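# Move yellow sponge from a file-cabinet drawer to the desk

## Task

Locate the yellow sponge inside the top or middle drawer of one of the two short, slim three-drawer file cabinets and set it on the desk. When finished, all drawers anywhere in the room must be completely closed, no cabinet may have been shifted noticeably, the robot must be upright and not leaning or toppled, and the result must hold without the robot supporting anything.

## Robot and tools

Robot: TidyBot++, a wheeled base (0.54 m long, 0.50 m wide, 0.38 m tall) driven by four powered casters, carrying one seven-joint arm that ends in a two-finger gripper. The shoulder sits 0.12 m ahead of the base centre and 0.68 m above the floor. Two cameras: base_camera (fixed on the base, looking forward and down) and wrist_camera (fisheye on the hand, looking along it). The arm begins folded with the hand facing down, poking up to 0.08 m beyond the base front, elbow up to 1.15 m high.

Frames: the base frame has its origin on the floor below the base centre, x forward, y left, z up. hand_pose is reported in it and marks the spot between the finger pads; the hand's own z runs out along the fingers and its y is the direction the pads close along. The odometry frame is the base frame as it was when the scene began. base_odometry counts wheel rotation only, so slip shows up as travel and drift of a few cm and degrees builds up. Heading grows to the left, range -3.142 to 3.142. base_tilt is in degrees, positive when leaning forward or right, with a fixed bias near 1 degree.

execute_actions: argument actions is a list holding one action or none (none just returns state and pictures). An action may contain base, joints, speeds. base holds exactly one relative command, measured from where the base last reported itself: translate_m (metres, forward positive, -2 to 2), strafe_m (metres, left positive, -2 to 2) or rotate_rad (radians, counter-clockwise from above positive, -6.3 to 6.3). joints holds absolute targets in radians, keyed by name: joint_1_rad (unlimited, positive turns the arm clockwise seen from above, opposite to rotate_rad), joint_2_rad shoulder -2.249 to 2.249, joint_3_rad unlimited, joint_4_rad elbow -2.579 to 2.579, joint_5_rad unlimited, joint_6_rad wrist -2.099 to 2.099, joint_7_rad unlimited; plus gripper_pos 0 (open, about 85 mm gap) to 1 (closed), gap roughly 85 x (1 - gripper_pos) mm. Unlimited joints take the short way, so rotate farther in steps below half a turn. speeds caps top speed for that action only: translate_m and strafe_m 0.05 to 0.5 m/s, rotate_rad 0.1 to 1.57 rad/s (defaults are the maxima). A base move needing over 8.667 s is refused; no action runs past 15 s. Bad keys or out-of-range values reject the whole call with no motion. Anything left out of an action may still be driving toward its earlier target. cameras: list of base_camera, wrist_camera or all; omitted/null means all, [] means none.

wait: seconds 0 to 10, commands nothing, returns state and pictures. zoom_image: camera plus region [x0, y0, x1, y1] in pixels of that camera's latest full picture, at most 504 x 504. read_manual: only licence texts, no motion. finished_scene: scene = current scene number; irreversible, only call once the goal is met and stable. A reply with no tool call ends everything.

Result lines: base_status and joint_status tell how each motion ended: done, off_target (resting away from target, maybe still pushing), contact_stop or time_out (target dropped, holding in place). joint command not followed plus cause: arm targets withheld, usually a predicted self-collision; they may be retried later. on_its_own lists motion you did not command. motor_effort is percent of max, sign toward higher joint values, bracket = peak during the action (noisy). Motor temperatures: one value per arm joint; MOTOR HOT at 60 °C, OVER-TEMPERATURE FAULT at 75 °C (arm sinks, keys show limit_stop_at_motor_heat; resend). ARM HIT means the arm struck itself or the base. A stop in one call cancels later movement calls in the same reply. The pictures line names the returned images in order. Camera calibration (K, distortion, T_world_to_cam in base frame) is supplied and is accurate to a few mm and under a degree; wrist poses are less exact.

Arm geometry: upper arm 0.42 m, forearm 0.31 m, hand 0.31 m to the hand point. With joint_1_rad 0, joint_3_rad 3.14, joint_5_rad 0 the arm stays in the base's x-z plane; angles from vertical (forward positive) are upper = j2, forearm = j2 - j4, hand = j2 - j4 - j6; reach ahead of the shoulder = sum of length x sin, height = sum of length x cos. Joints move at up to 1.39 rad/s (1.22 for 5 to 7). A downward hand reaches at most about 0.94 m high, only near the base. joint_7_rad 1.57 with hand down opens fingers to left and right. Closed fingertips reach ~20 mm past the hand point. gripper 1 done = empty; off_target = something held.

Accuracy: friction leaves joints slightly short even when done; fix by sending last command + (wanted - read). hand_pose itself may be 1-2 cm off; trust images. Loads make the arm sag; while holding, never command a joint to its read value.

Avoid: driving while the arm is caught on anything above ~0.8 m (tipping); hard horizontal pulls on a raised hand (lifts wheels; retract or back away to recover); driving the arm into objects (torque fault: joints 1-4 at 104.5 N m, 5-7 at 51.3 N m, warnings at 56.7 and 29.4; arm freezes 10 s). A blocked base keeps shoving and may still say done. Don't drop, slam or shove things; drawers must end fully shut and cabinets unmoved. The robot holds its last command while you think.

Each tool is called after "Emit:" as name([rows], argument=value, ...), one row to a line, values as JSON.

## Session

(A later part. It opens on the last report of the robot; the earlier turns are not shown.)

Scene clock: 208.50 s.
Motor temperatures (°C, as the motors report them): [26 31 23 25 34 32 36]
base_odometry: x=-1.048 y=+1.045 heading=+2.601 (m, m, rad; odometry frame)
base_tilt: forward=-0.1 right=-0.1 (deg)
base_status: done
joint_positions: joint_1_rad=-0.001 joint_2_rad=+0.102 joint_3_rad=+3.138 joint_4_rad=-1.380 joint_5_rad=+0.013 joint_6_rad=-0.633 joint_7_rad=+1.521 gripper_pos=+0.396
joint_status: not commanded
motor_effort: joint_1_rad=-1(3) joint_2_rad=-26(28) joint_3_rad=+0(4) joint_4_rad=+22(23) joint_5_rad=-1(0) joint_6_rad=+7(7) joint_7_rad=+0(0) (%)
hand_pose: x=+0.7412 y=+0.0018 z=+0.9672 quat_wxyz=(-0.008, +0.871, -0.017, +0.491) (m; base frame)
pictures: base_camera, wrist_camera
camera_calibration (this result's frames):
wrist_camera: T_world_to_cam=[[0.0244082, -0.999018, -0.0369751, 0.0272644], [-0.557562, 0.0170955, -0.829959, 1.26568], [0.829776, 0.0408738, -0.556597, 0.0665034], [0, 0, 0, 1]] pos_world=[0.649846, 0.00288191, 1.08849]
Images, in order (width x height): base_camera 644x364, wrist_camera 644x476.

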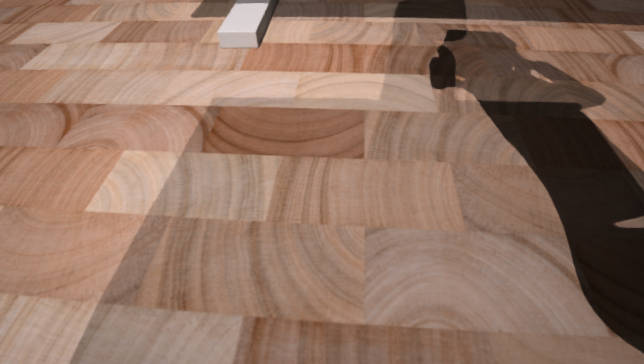

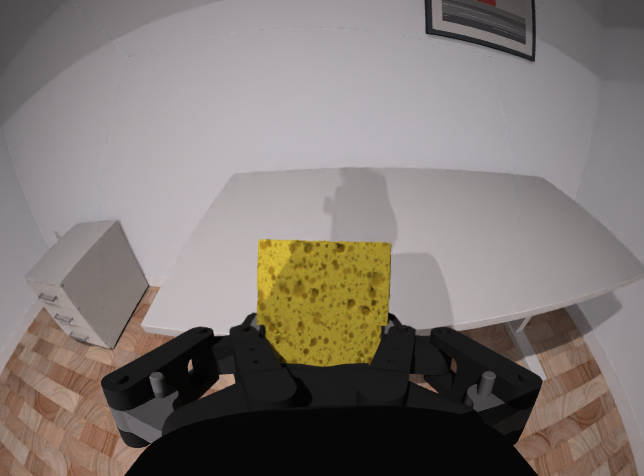

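Emit:
execute_actions([
  {"base":{"translate_m":0.3}},
], cameras=[])

Emit:
execute_actions([
  {"joints":{"joint_2_rad":0.44,"joint_4_rad":-1.03,"joint_6_rad":-1.25}},
])

Scene clock: 218.83 s.
Motor temperatures (°C, as the motors report them): [26 31 23 25 34 32 36]
base_odometry: x=-1.305 y=+1.200 heading=+2.600 (m, m, rad; odometry frame)
base_tilt: forward=-0.1 right=-0.2 (deg)
base_status: done
joint_positions: joint_1_rad=-0.001 joint_2_rad=+0.107 joint_3_rad=+3.138 joint_4_rad=-1.382 joint_5_rad=+0.013 joint_6_rad=-0.632 joint_7_rad=+1.521 gripper_pos=+0.396
joint_status: not commanded
motor_effort: joint_1_rad=+0(0) joint_2_rad=-25(29) joint_3_rad=+1(1) joint_4_rad=+22(23) joint_5_rad=-1(1) joint_6_rad=+7(8) joint_7_rad=+1(0) (%)
hand_pose: x=+0.7427 y=+0.0018 z=+0.9633 quat_wxyz=(-0.008, +0.872, -0.017, +0.489) (m; base frame)
pictures: none
No camera images: the call's "cameras" was empty. Leave "cameras" out to get every camera's image.

Scene clock: 220.60 s.
Motor temperatures (°C, as the motors report them): [26 31 23 25 34 32 36]
base_odometry: x=-1.305 y=+1.200 heading=+2.600 (m, m, rad; odometry frame)
base_tilt: forward=-0.1 right=-0.2 (deg)
base_status: not commanded
joint_positions: joint_1_rad=-0.001 joint_2_rad=+0.445 joint_3_rad=+3.138 joint_4_rad=-1.055 joint_5_rad=+0.013 joint_6_rad=-1.217 joint_7_rad=+1.521 gripper_pos=+0.396
joint_status: all done
motor_effort: joint_1_rad=-1(1) joint_2_rad=-35(39) joint_3_rad=+0(0) joint_4_rad=+20(22) joint_5_rad=+0(0) joint_6_rad=+3(7) joint_7_rad=+0(0) (%)
hand_pose: x=+0.7418 y=+0.0002 z=+0.8003 quat_wxyz=(+0.000, +0.977, -0.021, +0.211) (m; base frame)
pictures: base_camera, wrist_camera
camera_calibration (this result's frames):
wrist_camera: T_world_to_cam=[[-0.00719999, -0.999115, -0.0414382, 0.0464318], [-0.929482, 0.0219698, -0.368213, 1.0339], [0.368797, 0.0358649, -0.928818, 0.61305], [0, 0, 0, 1]] pos_world=[0.735233, 0.00168923, 0.95203]
Images, in order (width x height): base_camera 644x364, wrist_camera 644x476.

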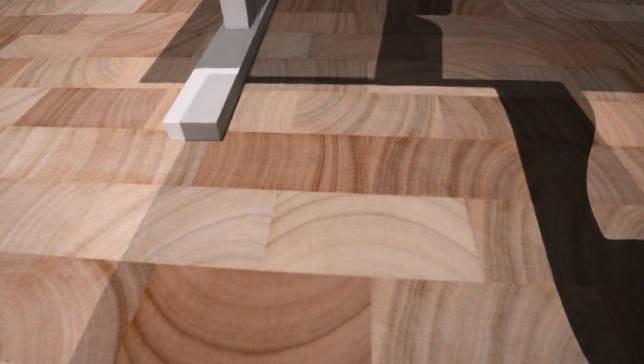

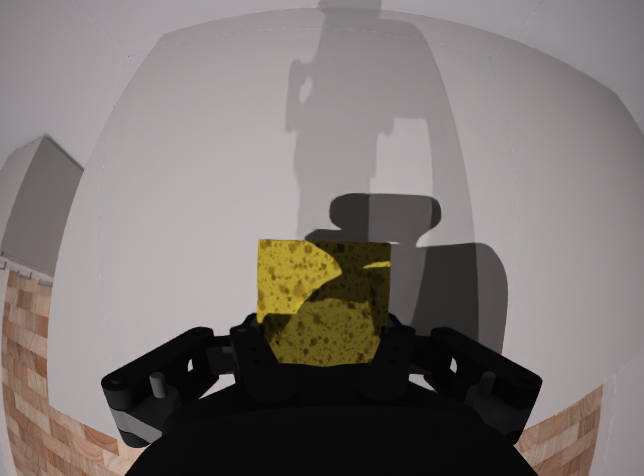

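Emit:
execute_actions([
  {"base":{"translate_m":0.07}},
], cameras=[])

Emit:
execute_actions([
  {"joints":{"joint_2_rad":0.50,"joint_6_rad":-1.27}},
], cameras=["wrist_camera"])

Scene clock: 227.43 s.
Motor temperatures (°C, as the motors report them): [26 31 23 25 34 32 36]
base_odometry: x=-1.365 y=+1.236 heading=+2.600 (m, m, rad; odometry frame)
base_tilt: forward=-0.1 right=-0.2 (deg)
base_status: done
joint_positions: joint_1_rad=-0.001 joint_2_rad=+0.446 joint_3_rad=+3.138 joint_4_rad=-1.053 joint_5_rad=+0.013 joint_6_rad=-1.218 joint_7_rad=+1.521 gripper_pos=+0.396
joint_status: not commanded
motor_effort: joint_1_rad=+0(1) joint_2_rad=-36(38) joint_3_rad=+0(0) joint_4_rad=+20(20) joint_5_rad=-1(0) joint_6_rad=+3(4) joint_7_rad=+0(0) (%)
hand_pose: x=+0.7423 y=+0.0002 z=+0.8004 quat_wxyz=(+0.000, +0.977, -0.021, +0.211) (m; base frame)
pictures: none
No camera images: the call's "cameras" was empty. Leave "cameras" out to get every camera's image.

Scene clock: 228.33 s.
Motor temperatures (°C, as the motors report them): [26 31 23 25 34 32 36]
base_odometry: x=-1.365 y=+1.236 heading=+2.600 (m, m, rad; odometry frame)
base_tilt: forward=+0.0 right=-0.2 (deg)
base_status: not commanded
joint_positions: joint_1_rad=-0.001 joint_2_rad=+0.499 joint_3_rad=+3.138 joint_4_rad=-1.051 joint_5_rad=+0.013 joint_6_rad=-1.234 joint_7_rad=+1.521 gripper_pos=+0.396
joint_status: all done
motor_effort: joint_1_rad=+0(0) joint_2_rad=-38(39) joint_3_rad=+0(0) joint_4_rad=+19(20) joint_5_rad=-1(1) joint_6_rad=+3(4) joint_7_rad=+0(0) (%)
hand_pose: x=+0.7437 y=+0.0001 z=+0.7664 quat_wxyz=(+0.000, +0.984, -0.021, +0.178) (m; base frame)
pictures: wrist_camera
camera_calibration (this result's frames):
wrist_camera: T_world_to_cam=[[-0.0101329, -0.999117, -0.0407768, 0.0466782], [-0.951961, 0.0221196, -0.305418, 0.991717], [0.306051, 0.0357232, -0.951345, 0.644742], [0, 0, 0, 1]] pos_world=[0.747226, 0.00166832, 0.918165]
Images, in order (width x height): wrist_camera 644x476.

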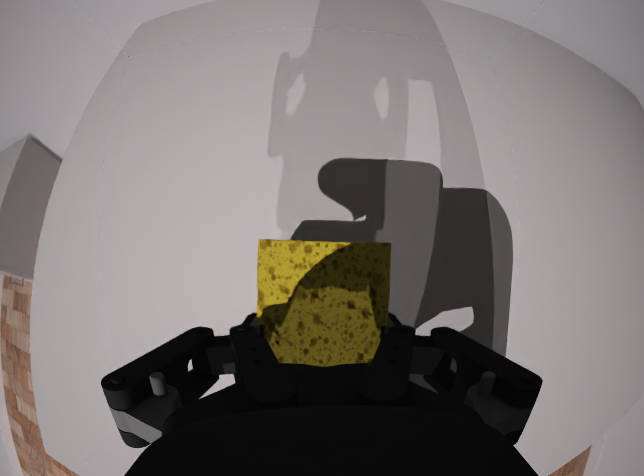

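Emit:
execute_actions([
  {"joints":{"joint_2_rad":0.55,"joint_6_rad":-1.30}},
], cameras=["wrist_camera"])

Scene clock: 232.97 s.
Motor temperatures (°C, as the motors report them): [26 31 23 25 34 32 36]
base_odometry: x=-1.365 y=+1.236 heading=+2.600 (m, m, rad; odometry frame)
base_tilt: forward=-0.1 right=-0.2 (deg)
base_status: not commanded
joint_positions: joint_1_rad=-0.001 joint_2_rad=+0.528 joint_3_rad=+3.138 joint_4_rad=-1.032 joint_5_rad=+0.013 joint_6_rad=-1.266 joint_7_rad=+1.521 gripper_pos=+0.396
joint_status: all done
motor_effort: joint_1_rad=+0(1) joint_2_rad=-34(38) joint_3_rad=+0(0) joint_4_rad=+16(19) joint_5_rad=-1(1) joint_6_rad=+2(4) joint_7_rad=+0(0) (%)
hand_pose: x=+0.7420 y=+0.0001 z=+0.7524 quat_wxyz=(+0.001, +0.987, -0.022, +0.157) (m; base frame)
pictures: wrist_camera
camera_calibration (this result's frames):
wrist_camera: T_world_to_cam=[[-0.0122379, -0.999116, -0.0402284, 0.0471802], [-0.964133, 0.022458, -0.264468, 0.964073], [0.265138, 0.035549, -0.963555, 0.671569], [0, 0, 0, 1]] pos_world=[0.752013, 0.00161368, 0.903958]
Images, in order (width x height): wrist_camera 644x476.

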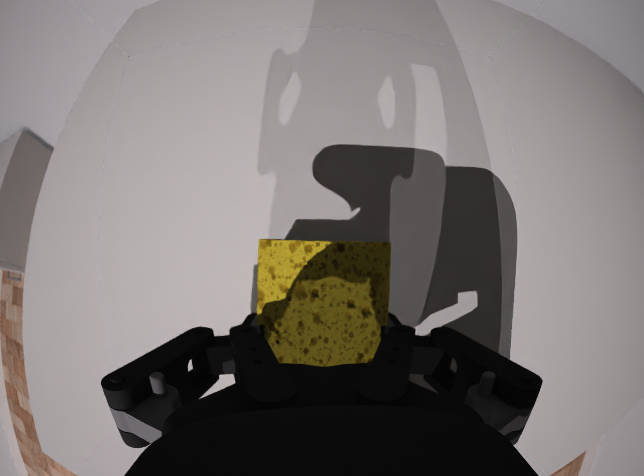

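Emit:
execute_actions([
  {"joints":{"gripper_pos":0,"joint_2_rad":0.52}},
], cameras=[])

Emit:
execute_actions([
  {"joints":{"joint_2_rad":0.3}},
], cameras=[])

Emit:
execute_actions([
  {"base":{"translate_m":-0.6}},
])

Scene clock: 241.80 s.
Motor temperatures (°C, as the motors report them): [26 31 23 25 34 32 36]
base_odometry: x=-1.365 y=+1.236 heading=+2.600 (m, m, rad; odometry frame)
base_tilt: forward=-0.1 right=-0.2 (deg)
base_status: not commanded
joint_positions: joint_1_rad=-0.001 joint_2_rad=+0.525 joint_3_rad=+3.138 joint_4_rad=-1.032 joint_5_rad=+0.013 joint_6_rad=-1.266 joint_7_rad=+1.521 gripper_pos=+0.000
joint_status: all done
motor_effort: joint_1_rad=+0(0) joint_2_rad=-38(39) joint_3_rad=+0(1) joint_4_rad=+19(19) joint_5_rad=-1(1) joint_6_rad=+3(3) joint_7_rad=+0(0) (%)
hand_pose: x=+0.7417 y=+0.0001 z=+0.7549 quat_wxyz=(+0.001, +0.987, -0.022, +0.159) (m; base frame)
pictures: none
No camera images: the call's "cameras" was empty. Leave "cameras" out to get every camera's image.

Scene clock: 243.37 s.
Motor temperatures (°C, as the motors report them): [26 31 23 25 34 32 36]
base_odometry: x=-1.365 y=+1.236 heading=+2.600 (m, m, rad; odometry frame)
base_tilt: forward=+0.0 right=-0.1 (deg)
base_status: not commanded
joint_positions: joint_1_rad=-0.001 joint_2_rad=+0.295 joint_3_rad=+3.138 joint_4_rad=-1.032 joint_5_rad=+0.013 joint_6_rad=-1.266 joint_7_rad=+1.521 gripper_pos=+0.000
joint_status: all done
motor_effort: joint_1_rad=-1(0) joint_2_rad=-31(40) joint_3_rad=+1(0) joint_4_rad=+20(20) joint_5_rad=-1(1) joint_6_rad=+4(4) joint_7_rad=+0(0) (%)
hand_pose: x=+0.7087 y=+0.0000 z=+0.8949 quat_wxyz=(-0.002, +0.962, -0.022, +0.271) (m; base frame)
pictures: none
No camera images: the call's "cameras" was empty. Leave "cameras" out to get every camera's image.

Scene clock: 246.13 s.
Motor temperatures (°C, as the motors report them): [26 31 23 25 34 32 36]
base_odometry: x=-0.851 y=+0.927 heading=+2.600 (m, m, rad; odometry frame)
base_tilt: forward=+0.0 right=-0.2 (deg)
base_status: done
joint_positions: joint_1_rad=-0.001 joint_2_rad=+0.295 joint_3_rad=+3.138 joint_4_rad=-1.032 joint_5_rad=+0.013 joint_6_rad=-1.269 joint_7_rad=+1.521 gripper_pos=+0.000
joint_status: not commanded
motor_effort: joint_1_rad=+0(3) joint_2_rad=-31(33) joint_3_rad=+0(3) joint_4_rad=+20(20) joint_5_rad=-1(0) joint_6_rad=+4(5) joint_7_rad=+0(0) (%)
hand_pose: x=+0.7080 y=+0.0000 z=+0.8941 quat_wxyz=(-0.002, +0.963, -0.022, +0.269) (m; base frame)
pictures: base_camera, wrist_camera
camera_calibration (this result's frames):
wrist_camera: T_world_to_cam=[[-0.00280576, -0.999108, -0.0421274, 0.0474168], [-0.878307, 0.0226029, -0.477562, 1.09854], [0.478088, 0.0356609, -0.877587, 0.589407], [0, 0, 0, 1]] pos_world=[0.683196, 0.00152559, 1.04387]
Images, in order (width x height): base_camera 644x364, wrist_camera 644x476.

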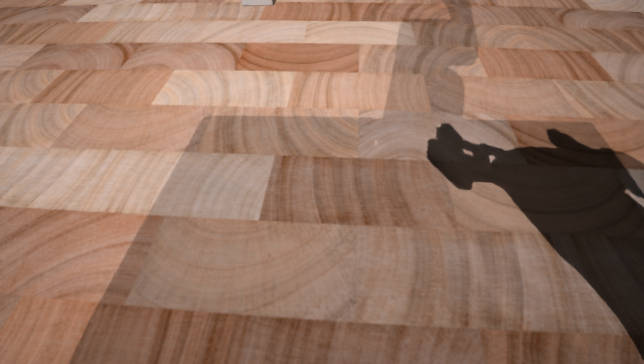

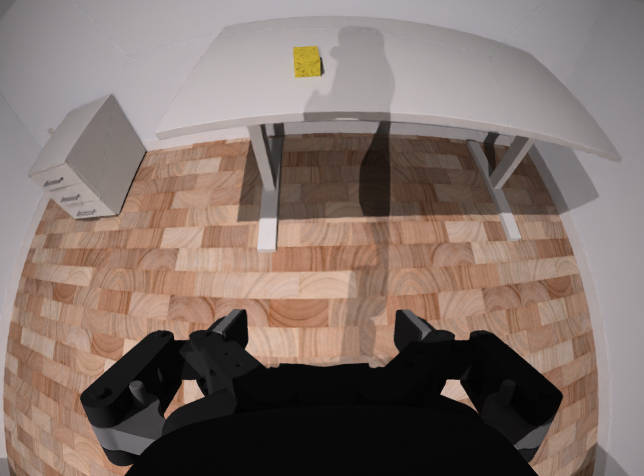

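Emit:
execute_actions([
  {"base":{"translate_m":-0.71}},
], cameras=[])

Emit:
execute_actions([
  {"base":{"rotate_rad":-1.575},"joints":{"gripper_pos":1}},
], cameras=[])

Emit:
execute_actions([
  {"base":{"translate_m":-0.45}},
], cameras=[])

Emit:
execute_actions([
  {"joints":{"joint_1_rad":0,"joint_2_rad":1.52,"joint_4_rad":-1.03,"joint_6_rad":0.86,"joint_7_rad":1.57}},
])

Scene clock: 265.57 s.
Motor temperatures (°C, as the motors report them): [26 31 23 25 34 32 36]
base_odometry: x=-0.243 y=+0.560 heading=+2.599 (m, m, rad; odometry frame)
base_tilt: forward=-0.1 right=-0.2 (deg)
base_status: done
joint_positions: joint_1_rad=-0.001 joint_2_rad=+0.298 joint_3_rad=+3.138 joint_4_rad=-1.032 joint_5_rad=+0.013 joint_6_rad=-1.270 joint_7_rad=+1.521 gripper_pos=+0.000
joint_status: not commanded
motor_effort: joint_1_rad=+0(0) joint_2_rad=-31(33) joint_3_rad=+0(0) joint_4_rad=+20(20) joint_5_rad=+0(1) joint_6_rad=+4(5) joint_7_rad=+0(0) (%)
hand_pose: x=+0.7082 y=+0.0000 z=+0.8924 quat_wxyz=(-0.002, +0.963, -0.022, +0.268) (m; base frame)
pictures: none
No camera images: the call's "cameras" was empty. Leave "cameras" out to get every camera's image.

Scene clock: 268.07 s.
Motor temperatures (°C, as the motors report them): [26 31 23 25 34 32 36]
base_odometry: x=-0.243 y=+0.560 heading=+1.024 (m, m, rad; odometry frame)
base_tilt: forward=+0.0 right=-0.2 (deg)
base_status: done
joint_positions: joint_1_rad=+0.008 joint_2_rad=+0.308 joint_3_rad=+3.145 joint_4_rad=-1.032 joint_5_rad=+0.013 joint_6_rad=-1.270 joint_7_rad=+1.521 gripper_pos=+0.999
joint_status: all done
motor_effort: joint_1_rad=+0(4) joint_2_rad=-31(34) joint_3_rad=+1(3) joint_4_rad=+20(20) joint_5_rad=+0(2) joint_6_rad=+4(4) joint_7_rad=+0(0) (%)
hand_pose: x=+0.7103 y=-0.0087 z=+0.8865 quat_wxyz=(+0.002, +0.964, -0.029, +0.263) (m; base frame)
pictures: none
No camera images: the call's "cameras" was empty. Leave "cameras" out to get every camera's image.

Scene clock: 270.30 s.
Motor temperatures (°C, as the motors report them): [26 31 23 25 34 32 36]
base_odometry: x=-0.477 y=+0.175 heading=+1.024 (m, m, rad; odometry frame)
base_tilt: forward=+0.0 right=-0.2 (deg)
base_status: done
joint_positions: joint_1_rad=+0.008 joint_2_rad=+0.296 joint_3_rad=+3.145 joint_4_rad=-1.032 joint_5_rad=+0.013 joint_6_rad=-1.271 joint_7_rad=+1.521 gripper_pos=+0.999
joint_status: not commanded
motor_effort: joint_1_rad=+0(0) joint_2_rad=-31(35) joint_3_rad=+0(0) joint_4_rad=+20(21) joint_5_rad=+0(1) joint_6_rad=+4(5) joint_7_rad=+0(0) (%)
hand_pose: x=+0.7077 y=-0.0087 z=+0.8932 quat_wxyz=(+0.002, +0.963, -0.029, +0.268) (m; base frame)
pictures: none
No camera images: the call's "cameras" was empty. Leave "cameras" out to get every camera's image.

Scene clock: 273.27 s.
Motor temperatures (°C, as the motors report them): [26 31 23 25 34 32 36]
base_odometry: x=-0.477 y=+0.175 heading=+1.024 (m, m, rad; odometry frame)
base_tilt: forward=+0.0 right=-0.1 (deg)
base_status: not commanded
joint_positions: joint_1_rad=+0.008 joint_2_rad=+1.521 joint_3_rad=+3.145 joint_4_rad=-1.032 joint_5_rad=+0.013 joint_6_rad=+0.824 joint_7_rad=+1.521 gripper_pos=+0.999
joint_status: all done
motor_effort: joint_1_rad=+0(1) joint_2_rad=-52(56) joint_3_rad=+0(0) joint_4_rad=+15(21) joint_5_rad=-1(1) joint_6_rad=+8(8) joint_7_rad=+0(1) (%)
hand_pose: x=+1.0210 y=-0.0040 z=+0.3918 quat_wxyz=(-0.013, +0.761, -0.015, +0.649) (m; base frame)
pictures: base_camera, wrist_camera
camera_calibration (this result's frames):
wrist_camera: T_world_to_cam=[[0.0401671, -0.998819, -0.0273283, -0.0265371], [-0.205038, 0.018529, -0.978579, 0.642583], [0.977929, 0.04491, -0.204052, -0.775093], [0, 0, 0, 1]] pos_world=[0.890806, -0.00360271, 0.469933]
Images, in order (width x height): base_camera 644x364, wrist_camera 644x476.

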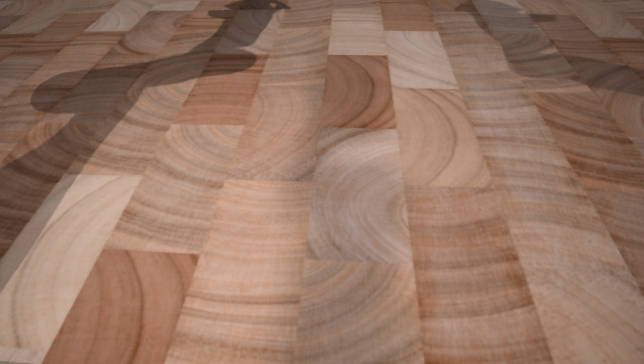

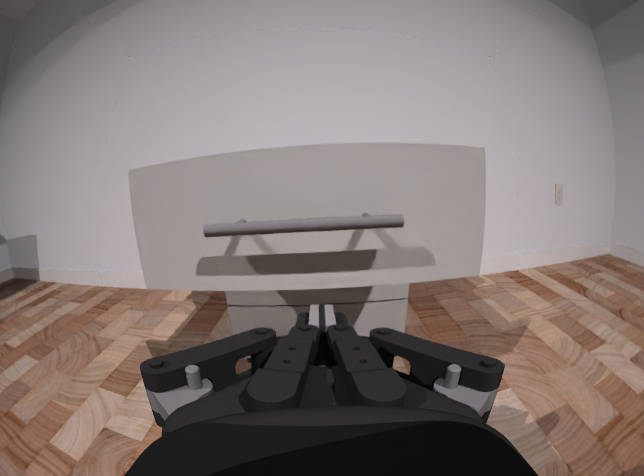

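Emit:
execute_actions([
  {"base":{"translate_m":0.4},"speeds":{"translate_m":0.12}},
])

Scene clock: 284.60 s.
Motor temperatures (°C, as the motors report them): [26 31 23 25 34 32 36]
base_odometry: x=-0.269 y=+0.517 heading=+1.024 (m, m, rad; odometry frame)
base_tilt: forward=+0.0 right=-0.1 (deg)
base_status: done
joint_positions: joint_1_rad=+0.008 joint_2_rad=+1.527 joint_3_rad=+3.145 joint_4_rad=-1.064 joint_5_rad=+0.013 joint_6_rad=+0.847 joint_7_rad=+1.521 gripper_pos=+0.999
joint_status: not commanded
motor_effort: joint_1_rad=+0(3) joint_2_rad=-53(56) joint_3_rad=+0(1) joint_4_rad=+21(37) joint_5_rad=-1(1) joint_6_rad=+6(9) joint_7_rad=+0(0) (%)
hand_pose: x=+1.0106 y=-0.0039 z=+0.3789 quat_wxyz=(-0.013, +0.765, -0.015, +0.643) (m; base frame)
pictures: base_camera, wrist_camera
camera_calibration (this result's frames):
wrist_camera: T_world_to_cam=[[0.0398964, -0.998804, -0.0282507, -0.0257318], [-0.218929, 0.0188483, -0.975559, 0.640732], [0.974925, 0.0451062, -0.217915, -0.75925], [0, 0, 0, 1]] pos_world=[0.881513, -0.0035309, 0.458893]
Images, in order (width x height): base_camera 644x364, wrist_camera 644x476.

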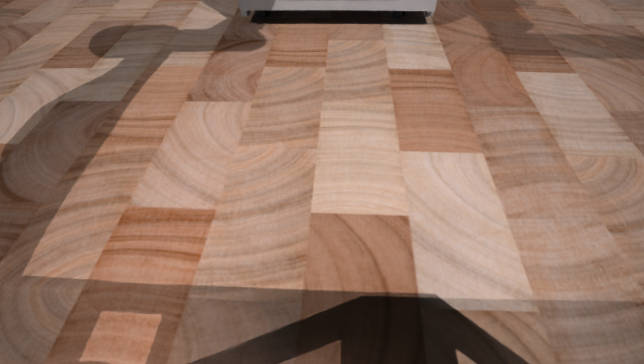

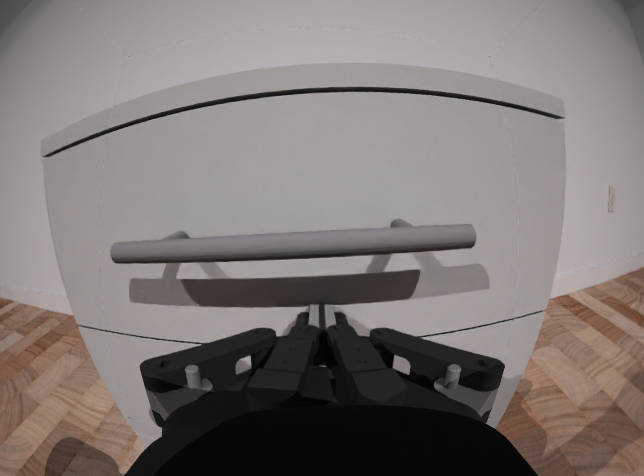

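Emit:
execute_actions([
  {"base":{"translate_m":0.012},"speeds":{"translate_m":0.05}},
], cameras=[])

Emit:
execute_actions([
  {"base":{"translate_m":-0.2}},
], cameras=[])

Emit:
execute_actions([
  {"base":{"strafe_m":0.35},"joints":{"joint_2_rad":1.3,"joint_1_rad":0.3}},
])

Scene clock: 291.83 s.
Motor temperatures (°C, as the motors report them): [26 31 23 25 34 32 36]
base_odometry: x=-0.263 y=+0.526 heading=+1.024 (m, m, rad; odometry frame)
base_tilt: forward=-0.1 right=-0.1 (deg)
base_status: done
joint_positions: joint_1_rad=+0.008 joint_2_rad=+1.534 joint_3_rad=+3.145 joint_4_rad=-1.093 joint_5_rad=+0.013 joint_6_rad=+0.860 joint_7_rad=+1.521 gripper_pos=+0.999
joint_status: not commanded
motor_effort: joint_1_rad=+0(0) joint_2_rad=-55(56) joint_3_rad=+0(0) joint_4_rad=+26(32) joint_5_rad=-1(2) joint_6_rad=+5(7) joint_7_rad=+0(0) (%)
hand_pose: x=+0.9994 y=-0.0038 z=+0.3627 quat_wxyz=(-0.013, +0.773, -0.015, +0.634) (m; base frame)
pictures: none
No camera images: the call's "cameras" was empty. Leave "cameras" out to get every camera's image.

Scene clock: 293.50 s.
Motor temperatures (°C, as the motors report them): [26 31 23 25 34 32 36]
base_odometry: x=-0.367 y=+0.356 heading=+1.024 (m, m, rad; odometry frame)
base_tilt: forward=-0.1 right=-0.2 (deg)
base_status: done
joint_positions: joint_1_rad=+0.006 joint_2_rad=+1.517 joint_3_rad=+3.145 joint_4_rad=-1.036 joint_5_rad=+0.013 joint_6_rad=+0.860 joint_7_rad=+1.521 gripper_pos=+0.999
joint_status: not commanded
motor_effort: joint_1_rad=+0(6) joint_2_rad=-51(57) joint_3_rad=+0(2) joint_4_rad=+15(24) joint_5_rad=-1(0) joint_6_rad=+8(11) joint_7_rad=+0(0) (%)
hand_pose: x=+1.0228 y=-0.0022 z=+0.4055 quat_wxyz=(-0.014, +0.749, -0.014, +0.663) (m; base frame)
pictures: none
No camera images: the call's "cameras" was empty. Leave "cameras" out to get every camera's image.

Scene clock: 295.70 s.
Motor temperatures (°C, as the motors report them): [26 32 23 25 34 32 36]
base_odometry: x=-0.667 y=+0.537 heading=+1.025 (m, m, rad; odometry frame)
base_tilt: forward=-0.1 right=-0.1 (deg)
base_status: done
joint_positions: joint_1_rad=+0.289 joint_2_rad=+1.298 joint_3_rad=+3.144 joint_4_rad=-1.036 joint_5_rad=+0.013 joint_6_rad=+0.860 joint_7_rad=+1.521 gripper_pos=+0.999
joint_status: all done
motor_effort: joint_1_rad=+0(7) joint_2_rad=-53(57) joint_3_rad=+0(3) joint_4_rad=+18(19) joint_5_rad=-1(0) joint_6_rad=+8(9) joint_7_rad=+0(0) (%)
hand_pose: x=+1.0231 y=-0.2655 z=+0.6084 quat_wxyz=(+0.090, +0.663, -0.106, +0.735) (m; base frame)
pictures: base_camera, wrist_camera
camera_calibration (this result's frames):
wrist_camera: T_world_to_cam=[[-0.233019, -0.972352, -0.015265, -0.00266948], [0.0527983, 0.00302422, -0.998601, 0.604053], [0.971038, -0.233499, 0.0506338, -0.942996], [0, 0, 0, 1]] pos_world=[0.88317, -0.224611, 0.650914]
Images, in order (width x height): base_camera 644x364, wrist_camera 644x476.

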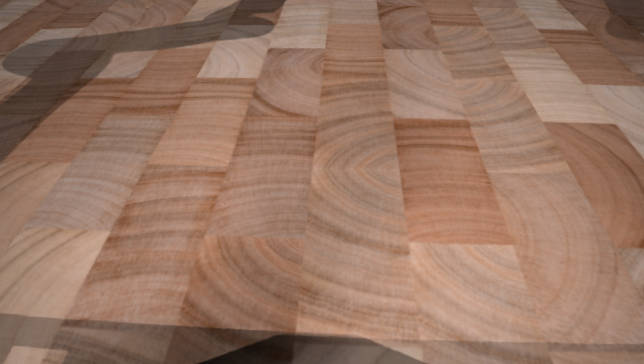

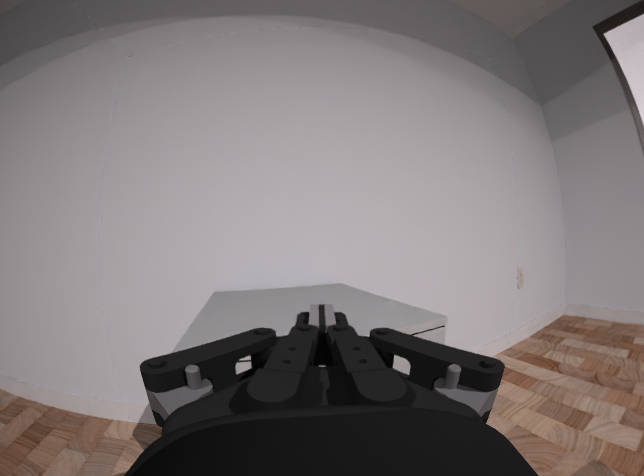

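Emit:
finished_scene(scene=1)

The scene is finished: the task was done.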